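# Transfer deep-well block from nest N1 to nest N2

## Task

Carry the 96-well deep-well block out of plate nest N1 and place it in plate nest N2, lying flat within that nest's locating features, oriented so well A1 (the block's clipped corner) is at the nest corner labelled A1. Dropping it a few millimetres onto N2 is acceptable, but a much larger drop there counts as failure. It must stay in place without the robot holding it, so open the gripper and pull the arm away at the end. Seen from the arm's base, N1 is the right-hand nest.

## Robot and tools

Robot: a single FR3 arm with seven joints and a two-finger parallel gripper. No base motion, no second arm.

Scene frame: origin on the tabletop directly under the arm's base, +z up, +y to the left when facing along +x. The base may not be perfectly level with the table. The state line reports end_effector_position (metres) and end_effector_quat_wxyz in this frame. That position is the point between the pads when they are closed; closed fingertips extend about 33 mm past it, fully open ones about 9 mm. The reported hand position can be off, more so at long reach. The fingers point along the gripper's +z axis and open and close along its y axis.

Tool execute_actions, argument actions: a list holding zero or one item. An empty list only returns the current state. An item with just steps (1 to 300) is a wait: nothing new is commanded, and it returns once that many 1/30 s control steps have passed since the previous result (thinking time counts toward them). An item with rows (1 to 15 rows) plus optional steps (1 to 15, default 15) is a motion: row k is applied on step k, and the final row repeats if steps exceeds the row count. Optional pictures (true/false) controls whether camera images come back; by default they do.

Each row is one flat list of 10 numbers, all absolute targets (not offsets): arm/fr3_joint1 to arm/fr3_joint7 in radians, in the same order and convention as the Joint positions line, then gripper/position, gripper/force_limit, gripper/speed, each on a -1 to 1 scale. Joint ranges as stated: waist -2.744 to 2.744, shoulder -1.784 to 1.784, upper arm roll -2.901 to 2.901, elbow -3.042 to -0.152, forearm roll -2.807 to 2.807, wrist pitch 0.544 to 4.517, wrist roll -3.016 to 3.016. True ends may differ by up to 0.018 rad. A target more than 0.018 rad beyond a stated end, and further out than the joint's last reported angle, makes the whole call refused with nothing sent. Targets past a real end get clipped to it and trigger a "joint sent to its limit" note (possibly about an earlier, still-running action); no note does not prove there is room left.

Gripper numbers: position +1 is fully open (140 mm), pads touch near -0.8, and -1 closes until blocked. force_limit for parts up to 40 mm wide: roughly 14 N at -1, 60 N at 0, 107 N at +1. speed of the pad gap: about 30 mm/s at -1, 140 at 0, 250 at +1. Closing also pushes the fingertips about 24 mm farther from the arm, so keep that clearance above the table or nest. To grasp, send position -1 and confirm object_status = 2. Status codes: 0 moving, 1 blocked while opening, 2 blocked while closing (holding), 3 reached target or pads met. position_measured is in counts, nonlinear: 3 fully open, 230 pads touching. While status is 2, a changed force_limit only applies when position changes too (e.g. -1 to -0.98) or the grip slips.

Motion limits: per step each joint target is kept within a lead of its measured angle (0.248 rad for joints 1 to 4, 0.677 forearm roll, 0.715 wrist pitch, 1.54 wrist roll), and all targets are scaled back if they would move the gripper more than 70 mm from where it is. So big moves take several calls. Between calls the arm keeps heading to the last row sent until it nearly stops or a step is HELD; only a new action resumes travel. HELD marks steps where your row was partly or wholly not sent. "joint command not followed" means the clearance check changed or blocked targets; mounting blocks and posts count as arm.

Faults: a joint torque reaching its limit (85 N m for joints 1 to 4, 11 N m for joints 5 to 7) or an external force on arm, tool or load reaching 85 N (the load's weight included) halts the arm for 10 s and drops the rest of the call. Holding a load heats motors; a MOTOR HOT line warns, and hitting the limit brakes the arm (OVER-TEMPERATURE FAULT) until it cools. Any stop hurts.

Tool zoom_image: camera (cam_head_left, cam_head_right, cam_high, cam_low, cam_wrist) and region [x0, y0, x1, y1] in that camera's pixels, origin top-left, at most 504 by 504. Images are 896x504, except cam_wrist 504x504 (fisheye). Calibration lines give K, distortion and T_world_to_cam for projecting scene points; fixed cameras may be off by a few degrees and millimetres, and the wrist camera pose follows the reported joints.

Tool finished_scene: argument scene (integer) ends the current scene irreversibly and reports success. Answering without any tool call ends everything.

Suggested order: look, find the block in N1 (right nest from the base) and its clipped A1 corner, and the A1 marker on N2; open, descend over the block, close and check status 2; lift clear of locators; carry, rotate if needed to match A1; lower until nearly seated, release from only a few millimetres, open, retreat upward; verify flat and seated, then finish. Avoid knocking anything off the table, dropping from height, slamming, and pressing hard into the nests. Loose objects may occasionally be nudged by outside pushes.

Each tool is called after "Request:" as name(argument=value, ...) on one line, values as JSON.

## Session

Request:
execute_actions(actions=[])

Scene clock: 0.00 s of 8400.00 s.
end_effector_position=(+0.2740, -0.3063, +0.3436) position_measured=3 object_status=3 end_effector_quat_wxyz=(-0.122, +0.279, +0.932, -0.194)
Joint positions: [-0.784 -0.385  0.283 -2.32  -0.362  1.797  1.69 ]
Joint velocities: [ 0.001 -0.001  0.001  0.001 -0.001  0.002 -0.002]
camera_calibration (this result's frames):
cam_wrist: T_world_to_cam=[[0.478581, 0.763956, -0.432818, 0.248279], [0.876357, -0.446133, 0.181558, -0.441509], [-0.0543922, -0.466193, -0.883009, 0.362311], [0, 0, 0, 1]] pos_world=[0.287805, -0.217739, 0.507542]

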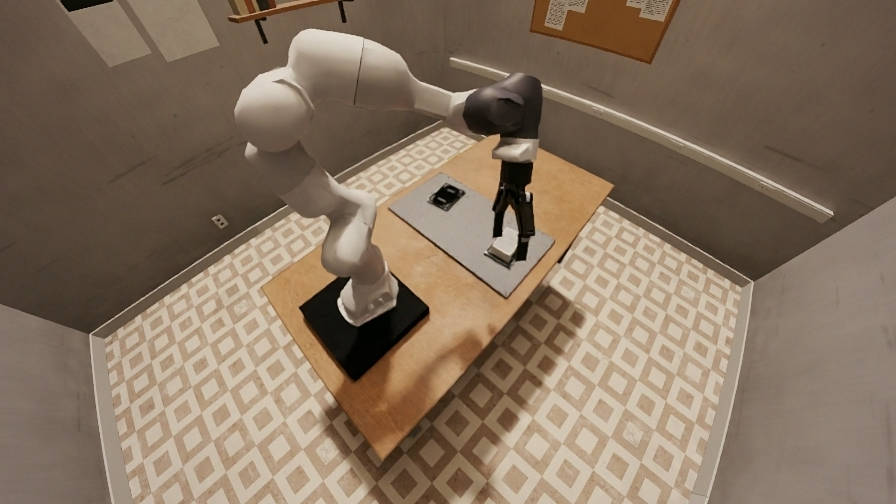

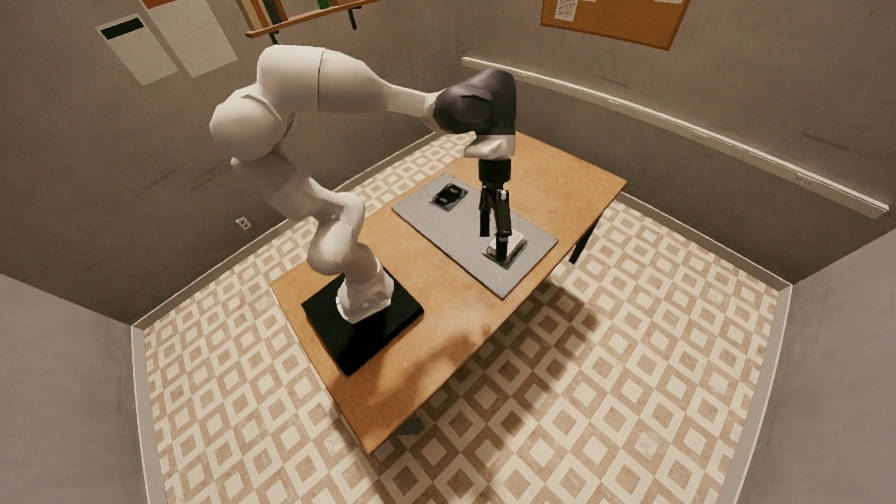

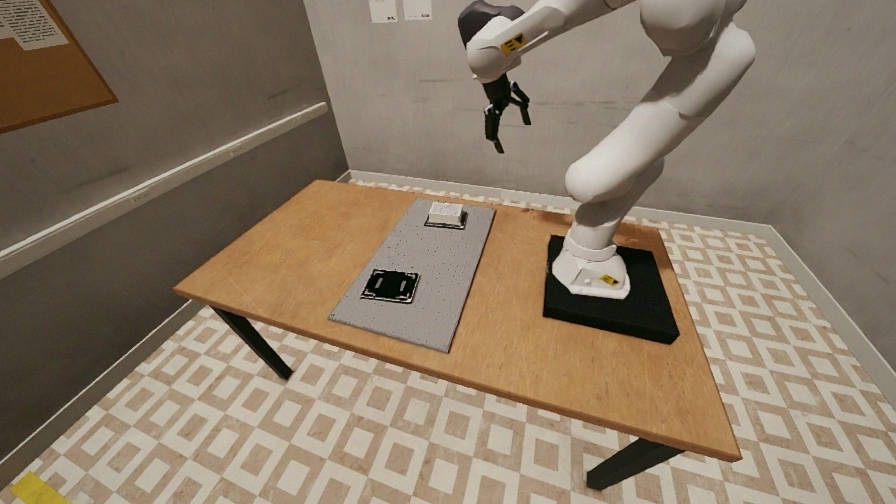

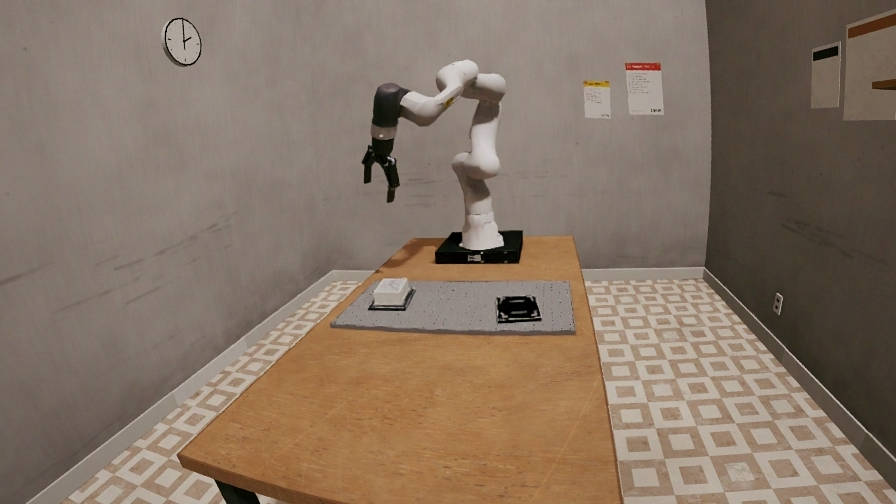

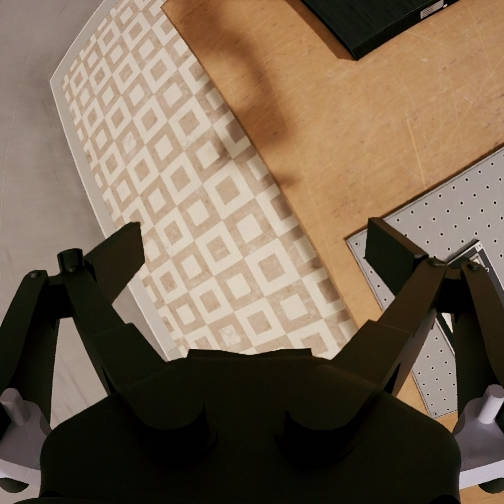

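Request:
zoom_image(camera="cam_high", region=[350, 255, 430, 315])

Request:
zoom_image(camera="cam_high", region=[410, 190, 480, 240])

Request:
zoom_image(camera="cam_low", region=[355, 265, 435, 320])

Request:
zoom_image(camera="cam_low", region=[480, 280, 560, 335])

Request:
zoom_image(camera="cam_head_left", region=[415, 170, 485, 225])

Request:
zoom_image(camera="cam_head_left", region=[470, 215, 550, 280])

Request:
zoom_image(camera="cam_head_right", region=[465, 215, 545, 280])

Request:
zoom_image(camera="cam_wrist", region=[404, 220, 504, 360])

Region (350, 255, 430, 315) of cam_high's 896x504 image, scaled by 6.300, with more detail than that image has; it fills the top 378 rows of this view, and the rest is white.

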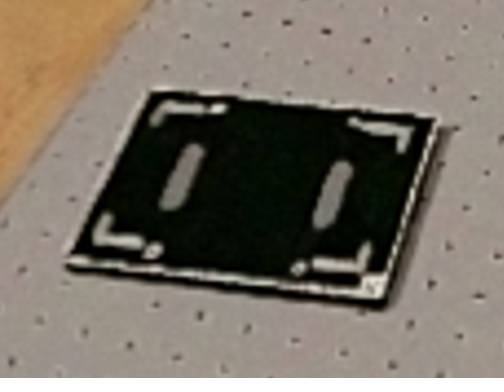

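Region (410, 190, 480, 240) of cam_high's 896x504 image, scaled by 7.200, with more detail than that image has; it fills the top 360 rows of this view, and the rest is white.

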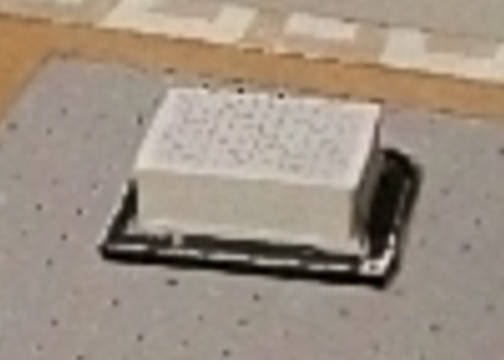

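Region (355, 265, 435, 320) of cam_low's 896x504 image, scaled by 6.300, with more detail than that image has; it fills the top 346 rows of this view, and the rest is white.

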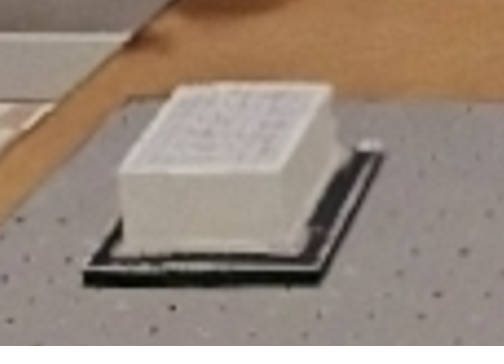

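Region (480, 280, 560, 335) of cam_low's 896x504 image, scaled by 6.300, with more detail than that image has; it fills the top 346 rows of this view, and the rest is white.

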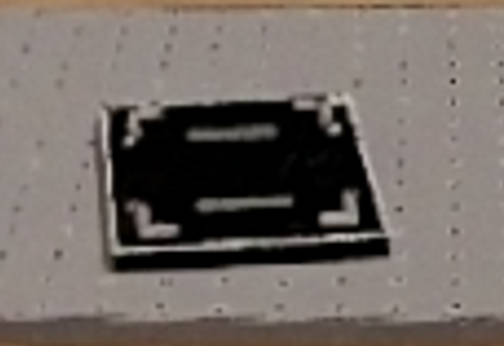

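Region (415, 170, 485, 225) of cam_head_left's 896x504 image, scaled by 7.200, with more detail than that image has; it fills the top 396 rows of this view, and the rest is white.

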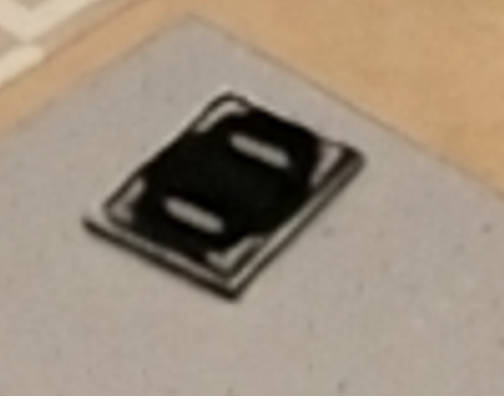

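Region (470, 215, 550, 280) of cam_head_left's 896x504 image, scaled by 6.300, with more detail than that image has; it fills the top 410 rows of this view, and the rest is white.

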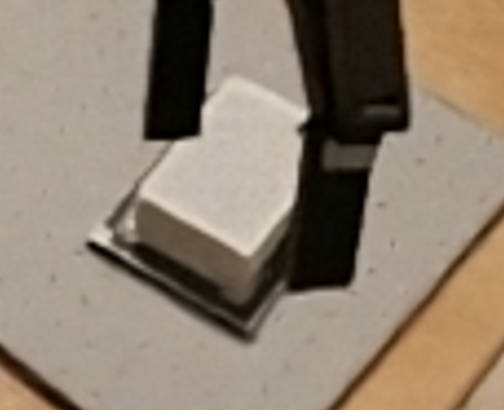

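Region (465, 215, 545, 280) of cam_head_right's 896x504 image, scaled by 6.300, with more detail than that image has; it fills the top 410 rows of this view, and the rest is white.

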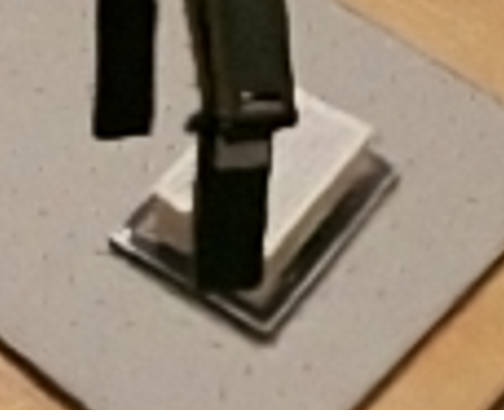

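Region (404, 220, 504, 360) of cam_wrist's 504x504 image, scaled by 3.600, with more detail than that image has; it fills the left 360 columns of this view, and the rest is white.

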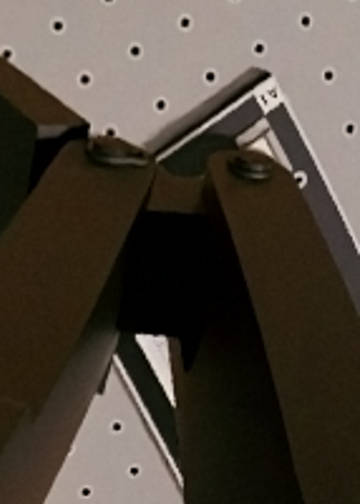

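Request:
zoom_image(camera="cam_high", region=[422, 198, 472, 233])

Request:
zoom_image(camera="cam_low", region=[365, 272, 420, 314])

Request:
zoom_image(camera="cam_wrist", region=[444, 225, 504, 285])

Request:
zoom_image(camera="cam_head_right", region=[415, 170, 485, 225])

Request:
zoom_image(camera="cam_high", region=[320, 190, 510, 360])

Request:
zoom_image(camera="cam_wrist", region=[330, 130, 504, 304])

Region (422, 198, 472, 233) of cam_high's 896x504 image, scaled by 10.080, with more detail than that image has; it fills the top 353 rows of this view, and the rest is white.

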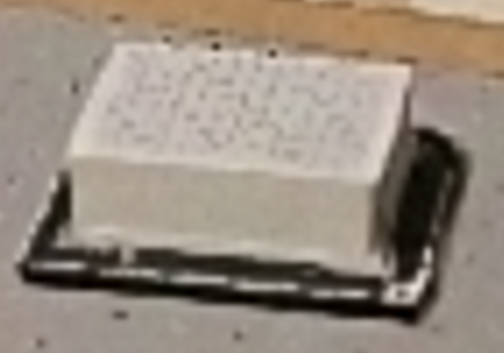

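Region (365, 272, 420, 314) of cam_low's 896x504 image, scaled by 9.164, with more detail than that image has; it fills the top 385 rows of this view, and the rest is white.

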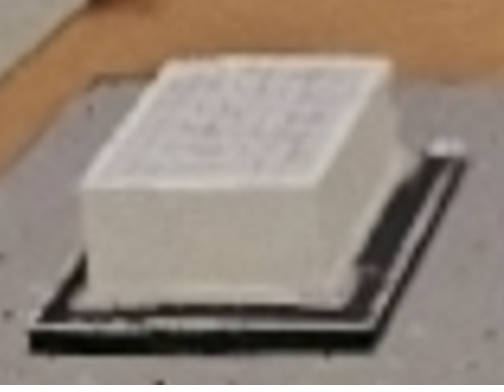

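Region (444, 225, 504, 285) of cam_wrist's 504x504 image, scaled by 8.400, with more detail than that image has.

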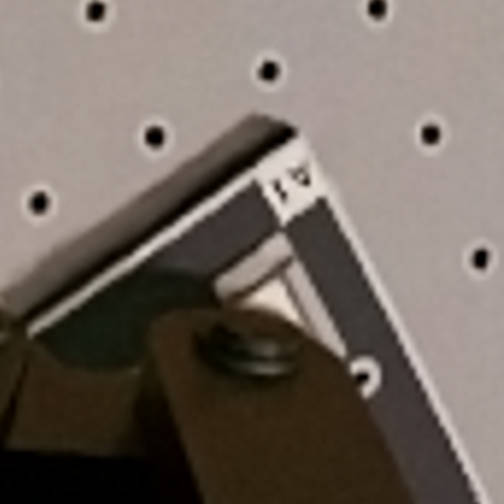

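Region (415, 170, 485, 225) of cam_head_right's 896x504 image, scaled by 7.200, with more detail than that image has; it fills the top 396 rows of this view, and the rest is white.

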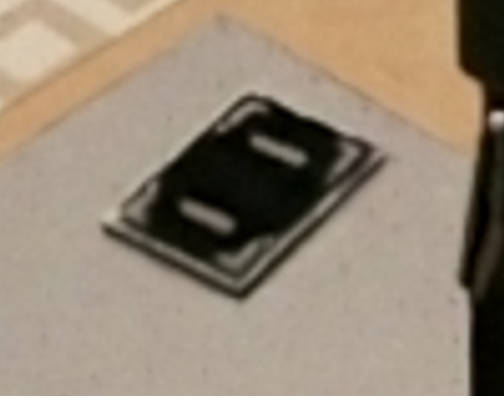

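Region (320, 190, 510, 360) of cam_high's 896x504 image, scaled by 2.653, with more detail than that image has; it fills the top 451 rows of this view, and the rest is white.

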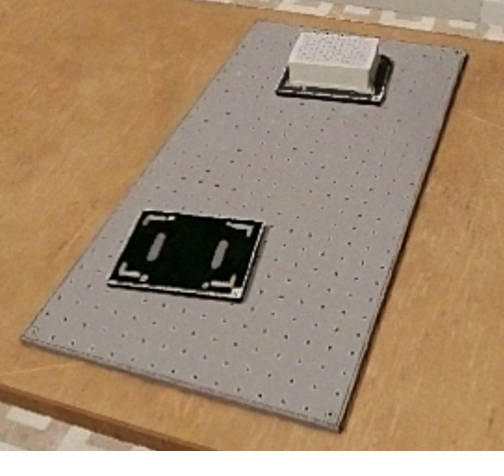

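Region (330, 130, 504, 304) of cam_wrist's 504x504 image, scaled by 2.897, with more detail than that image has.

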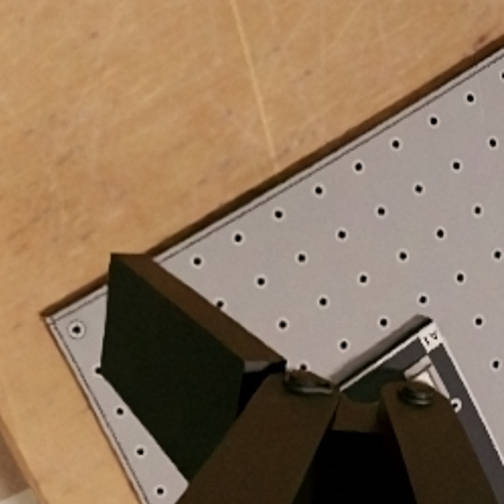

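Request:
execute_actions(actions=[{"rows": [[-0.78332,-0.38363,0.28255,-2.31990,-0.36116,1.79821,1.68664,1,0,0],[-0.78108,-0.38103,0.28108,-2.31956,-0.35857,1.80196,1.67684,1,0,0],[-0.77706,-0.37692,0.27844,-2.31895,-0.35415,1.80837,1.66107,1,0,0],[-0.77108,-0.37113,0.27452,-2.31805,-0.34786,1.81750,1.63985,1,0,0],[-0.76306,-0.36348,0.26925,-2.31683,-0.33971,1.82939,1.61374,1,0,0],[-0.75296,-0.35388,0.26261,-2.31531,-0.32976,1.84403,1.58332,1,0,0],[-0.74080,-0.34226,0.25462,-2.31347,-0.31810,1.86135,1.54923,1,0,0],[-0.72665,-0.32859,0.24533,-2.31133,-0.30486,1.88127,1.51210,1,0,0],[-0.71062,-0.31288,0.23480,-2.30890,-0.29018,1.90366,1.47259,1,0,0],[-0.69287,-0.29517,0.22314,-2.30622,-0.27424,1.92837,1.43137,1,0,0],[-0.67359,-0.27555,0.21047,-2.30330,-0.25725,1.95522,1.38910,1,0,0],[-0.65300,-0.25411,0.19695,-2.30019,-0.23941,1.98400,1.34644,1,0,0],[-0.63135,-0.23098,0.18272,-2.29691,-0.22096,2.01449,1.30403,1,0,0],[-0.60889,-0.20632,0.16797,-2.29352,-0.20214,2.04643,1.26249,1,0,0],[-0.58591,-0.18030,0.15287,-2.29004,-0.18319,2.07958,1.22242,1,0,0]], "steps": 15}], pictures=false)

Request:
execute_actions(actions=[{"rows": [[-0.56269,-0.15311,0.13762,-2.28653,-0.16435,2.11366,1.18439,1,0,0],[-0.53952,-0.12496,0.12240,-2.28303,-0.14586,2.14838,1.14889,1,0,0],[-0.51670,-0.09605,0.10741,-2.27957,-0.12796,2.18347,1.11640,1,0,0],[-0.49450,-0.06662,0.09283,-2.27622,-0.11087,2.21862,1.08734,1,0,0],[-0.47320,-0.03689,0.07884,-2.27300,-0.09480,2.25356,1.06204,1,0,0],[-0.45305,-0.00711,0.06560,-2.26995,-0.07993,2.28800,1.04079,1,0,0],[-0.43428,0.02249,0.05327,-2.26711,-0.06644,2.32166,1.02379,1,0,0],[-0.41711,0.05169,0.04199,-2.26451,-0.05446,2.35427,1.01114,1,0,0],[-0.40170,0.08024,0.03187,-2.26218,-0.04410,2.38556,1.00287,1,0,0],[-0.38818,0.10793,0.02299,-2.26014,-0.03543,2.41531,0.99891,1,0,0],[-0.37666,0.13456,0.01542,-2.25840,-0.02849,2.44328,0.99908,1,0,0],[-0.36718,0.15991,0.00920,-2.25696,-0.02326,2.46928,1.00307,1,0,0],[-0.35973,0.18381,0.00430,-2.25584,-0.01970,2.49313,1.01048,1,0,0],[-0.35425,0.20610,0.00070,-2.25501,-0.01768,2.51467,1.02077,1,0,0],[-0.35061,0.22663,-0.00169,-2.25446,-0.01706,2.53380,1.03325,1,0,0]], "steps": 15}], pictures=false)

Request:
execute_actions(actions=[{"rows": [[-0.34860,0.24530,-0.00301,-2.25415,-0.01760,2.55042,1.04712,1,0,0],[-0.34797,0.26200,-0.00342,-2.25406,-0.01902,2.56449,1.06141,1,0,0],[-0.34837,0.27668,-0.00317,-2.25412,-0.02097,2.57600,1.07500,1,0,0],[-0.34935,0.28930,-0.00252,-2.25427,-0.02303,2.58499,1.08661,1,0,0],[-0.35040,0.29989,-0.00183,-2.25442,-0.02470,2.59154,1.09478,1,0,0],[-0.3509,0.30848,-0.0015,-2.2545,-0.0254,2.59578,1.0979,1,0,0],[-0.3509,0.31516,-0.0015,-2.2545,-0.0254,2.59789,1.0979,1,0,0],[-0.3509,0.32006,-0.0015,-2.2545,-0.0254,2.59811,1.0979,1,0,0],[-0.3509,0.32337,-0.0015,-2.2545,-0.0254,2.59674,1.0979,1,0,0],[-0.3509,0.32529,-0.0015,-2.2545,-0.0254,2.59414,1.0979,1,0,0],[-0.3509,0.32600,-0.0015,-2.2545,-0.0254,2.59072,1.0979,1,0,0],[-0.3509,0.32600,-0.0015,-2.2545,-0.0254,2.58698,1.0979,1,0,0],[-0.3509,0.32600,-0.0015,-2.2545,-0.0254,2.58348,1.0979,1,0,0],[-0.3509,0.32600,-0.0015,-2.2545,-0.0254,2.58085,1.0979,1,0,0],[-0.3509,0.32600,-0.0015,-2.2545,-0.0254,2.57980,1.0979,1,0,0]], "steps": 15}], pictures=false)

Request:
execute_actions(actions=[{"steps": 8}], pictures=true)

Scene clock: 120.50 s of 8400.00 s.
end_effector_position=(+0.3554, -0.2737, +0.2842) position_measured=3 object_status=3 end_effector_quat_wxyz=(-0.085, +0.150, +0.980, -0.102)
Joint positions: [-0.632 -0.233  0.182 -2.296 -0.24   1.963  1.476]
Joint velocities: [ 0.551  0.681 -0.338  0.088  0.46   0.714 -0.831]
Steps of this call (steps 1 to 90: nothing new was sent; then 117.00 s passed at rest; steps 91 to 105: all 15 steps of this action). Readings (joint positions | what the end effector reports):
91: [-0.784 -0.385 0.283 -2.320 -0.362 1.797 1.690] | position_measured=3 object_status=3
92: [-0.783 -0.385 0.283 -2.320 -0.362 1.798 1.689] | position_measured=3 object_status=3
94: [-0.779 -0.381 0.280 -2.319 -0.359 1.802 1.682] | position_measured=3 object_status=3
98: [-0.750 -0.354 0.260 -2.315 -0.335 1.831 1.640] | position_measured=3 object_status=3
105: the state above

Scene clock: 121.00 s of 8400.00 s.
end_effector_position=(+0.4845, -0.2119, +0.1229) position_measured=3 object_status=3 end_effector_quat_wxyz=(-0.012, -0.039, +0.999, +0.001)
Joint positions: [-0.367  0.179  0.011 -2.258 -0.037  2.412  1.12 ]
Joint velocities: [ 0.197  0.683 -0.119  0.013  0.142  0.722 -0.278]
Steps of this call (steps 1 to 15: all 15 steps of this action). Readings (joint positions | what the end effector reports):
1: [-0.611 -0.209 0.168 -2.293 -0.223 1.990 1.446] | position_measured=3 object_status=3
2: [-0.588 -0.183 0.153 -2.290 -0.206 2.018 1.416] | position_measured=3 object_status=3
4: [-0.544 -0.128 0.124 -2.283 -0.170 2.077 1.355] | position_measured=3 object_status=3
8: [-0.460 -0.012 0.070 -2.270 -0.106 2.205 1.242] | position_measured=3 object_status=3
15: the state above

Scene clock: 121.50 s of 8400.00 s.
end_effector_position=(+0.4953, -0.2112, +0.0590) position_measured=3 object_status=3 end_effector_quat_wxyz=(-0.002, -0.048, +0.999, +0.000)
Joint positions: [-0.352  0.325  0.    -2.257 -0.029  2.574  1.102]
Joint velocities: [-0.002  0.001 -0.001  0.007  0.     0.018 -0.001]
Steps of this call (steps 1 to 15: all 15 steps of this action). Readings (joint positions | what the end effector reports):
1: [-0.361 0.201 0.008 -2.258 -0.034 2.436 1.113] | position_measured=3 object_status=3
2: [-0.357 0.222 0.005 -2.257 -0.031 2.459 1.108] | position_measured=3 object_status=3
4: [-0.353 0.258 0.002 -2.257 -0.029 2.498 1.103] | position_measured=3 object_status=3
8: [-0.352 0.305 0.001 -2.257 -0.029 2.550 1.102] | position_measured=3 object_status=3
15: the state above

Scene clock: 121.77 s of 8400.00 s.
end_effector_position=(+0.4965, -0.2117, +0.0595) position_measured=3 object_status=3 end_effector_quat_wxyz=(-0.001, -0.048, +0.999, -0.000)
Joint positions: [-0.352  0.325  0.    -2.256 -0.029  2.577  1.101]
Joint velocities: [-0.     0.001  0.001  0.001 -0.     0.003 -0.002]
Steps of this call (steps 1 to 8: the robot went on to your last target). Readings (joint positions | what the end effector reports):
1: [-0.352 0.325 0.000 -2.257 -0.029 2.575 1.102] | position_measured=3 object_status=3
2: [-0.352 0.325 0.000 -2.256 -0.029 2.575 1.102] | position_measured=3 object_status=3
4: [-0.352 0.325 0.000 -2.256 -0.029 2.576 1.102] | position_measured=3 object_status=3
8: the state above
camera_calibration (this result's frames):
cam_wrist: T_world_to_cam=[[-0.0882214, 0.996095, -0.00330026, 0.251587], [0.941974, 0.0845044, 0.324874, -0.471523], [0.323884, 0.0255521, -0.945752, 0.087698], [0, 0, 0, 1]] pos_world=[0.437954, -0.213, 0.236957]

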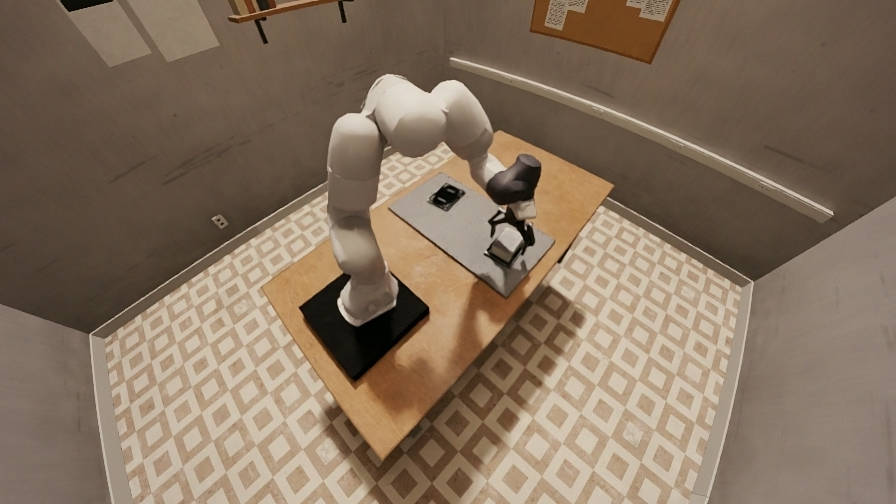

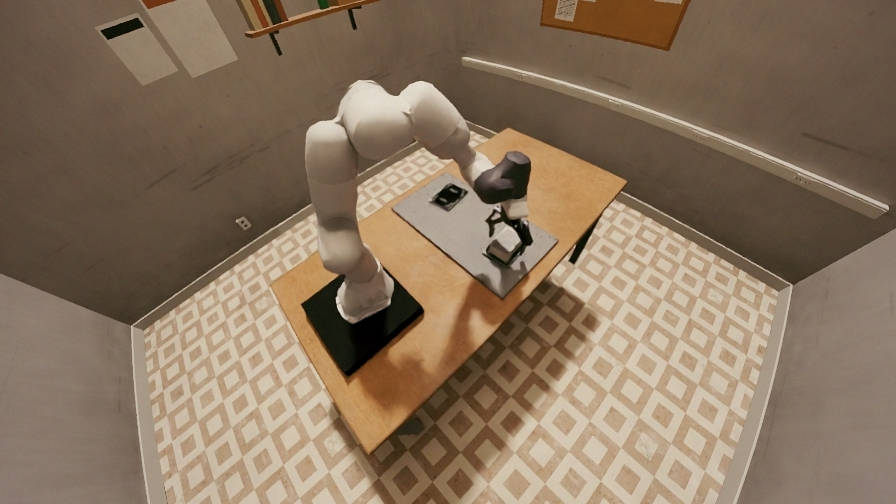

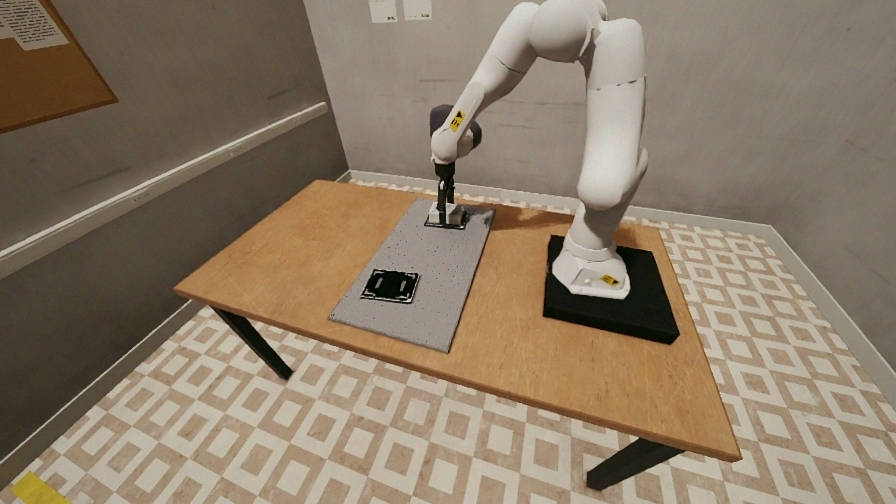

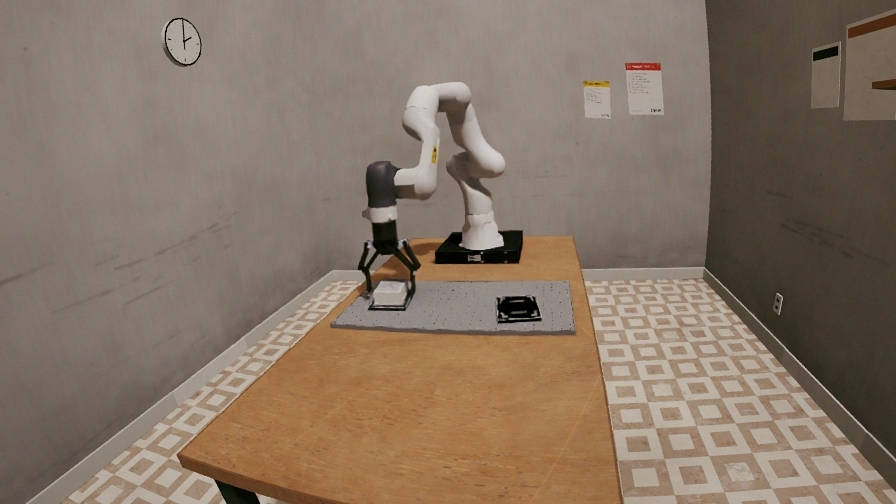

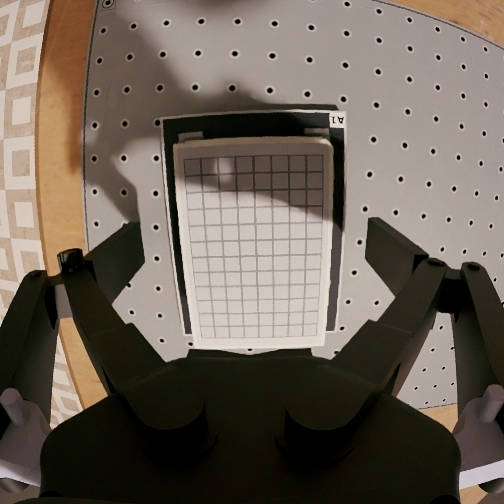

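Request:
zoom_image(camera="cam_wrist", region=[150, 100, 230, 180])

Request:
zoom_image(camera="cam_wrist", region=[280, 100, 360, 180])

Request:
zoom_image(camera="cam_wrist", region=[110, 200, 210, 300])

Request:
zoom_image(camera="cam_wrist", region=[300, 200, 400, 300])

Request:
zoom_image(camera="cam_wrist", region=[170, 290, 250, 370])

Request:
zoom_image(camera="cam_wrist", region=[270, 290, 350, 370])

Region (150, 100, 230, 180) of cam_wrist's 504x504 image, scaled by 6.300, with more detail than that image has.

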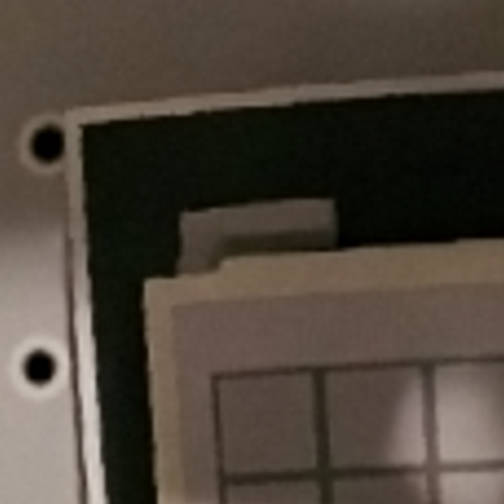

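Region (280, 100, 360, 180) of cam_wrist's 504x504 image, scaled by 6.300, with more detail than that image has.

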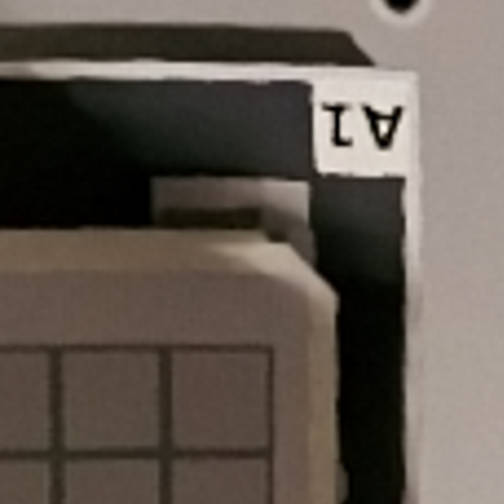

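Region (110, 200, 210, 300) of cam_wrist's 504x504 image, scaled by 5.040, with more detail than that image has.

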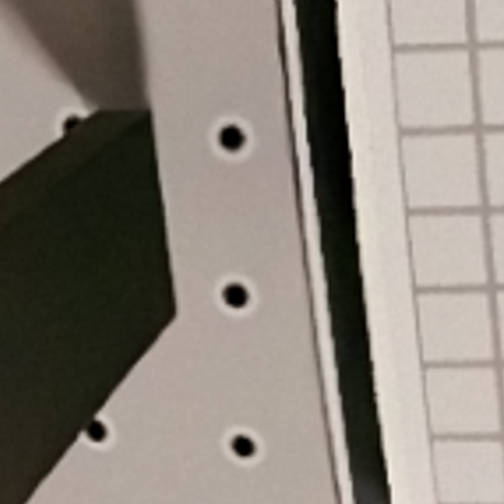

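Region (300, 200, 400, 300) of cam_wrist's 504x504 image, scaled by 5.040, with more detail than that image has.

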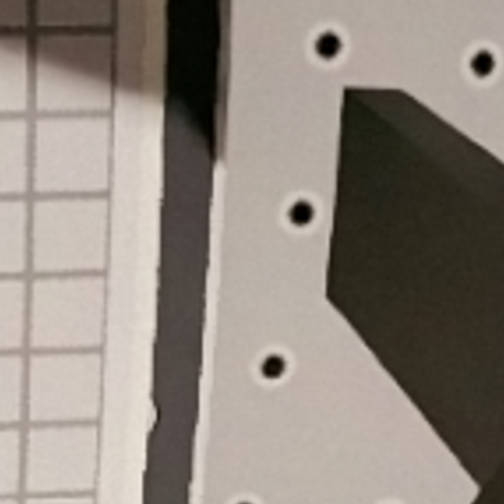

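Region (170, 290, 250, 370) of cam_wrist's 504x504 image, scaled by 6.300, with more detail than that image has.

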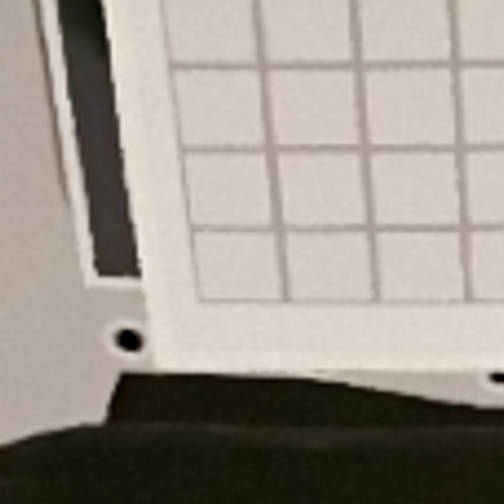

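Region (270, 290, 350, 370) of cam_wrist's 504x504 image, scaled by 6.300, with more detail than that image has.

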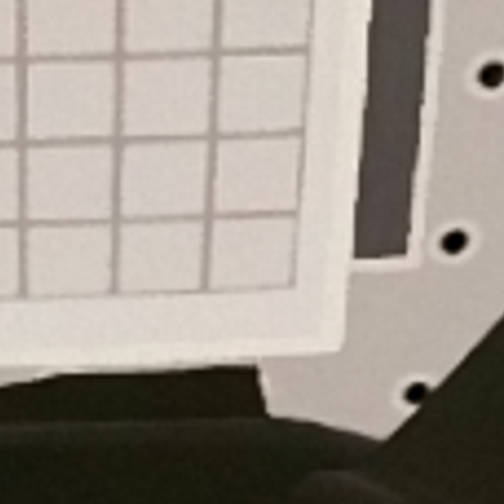

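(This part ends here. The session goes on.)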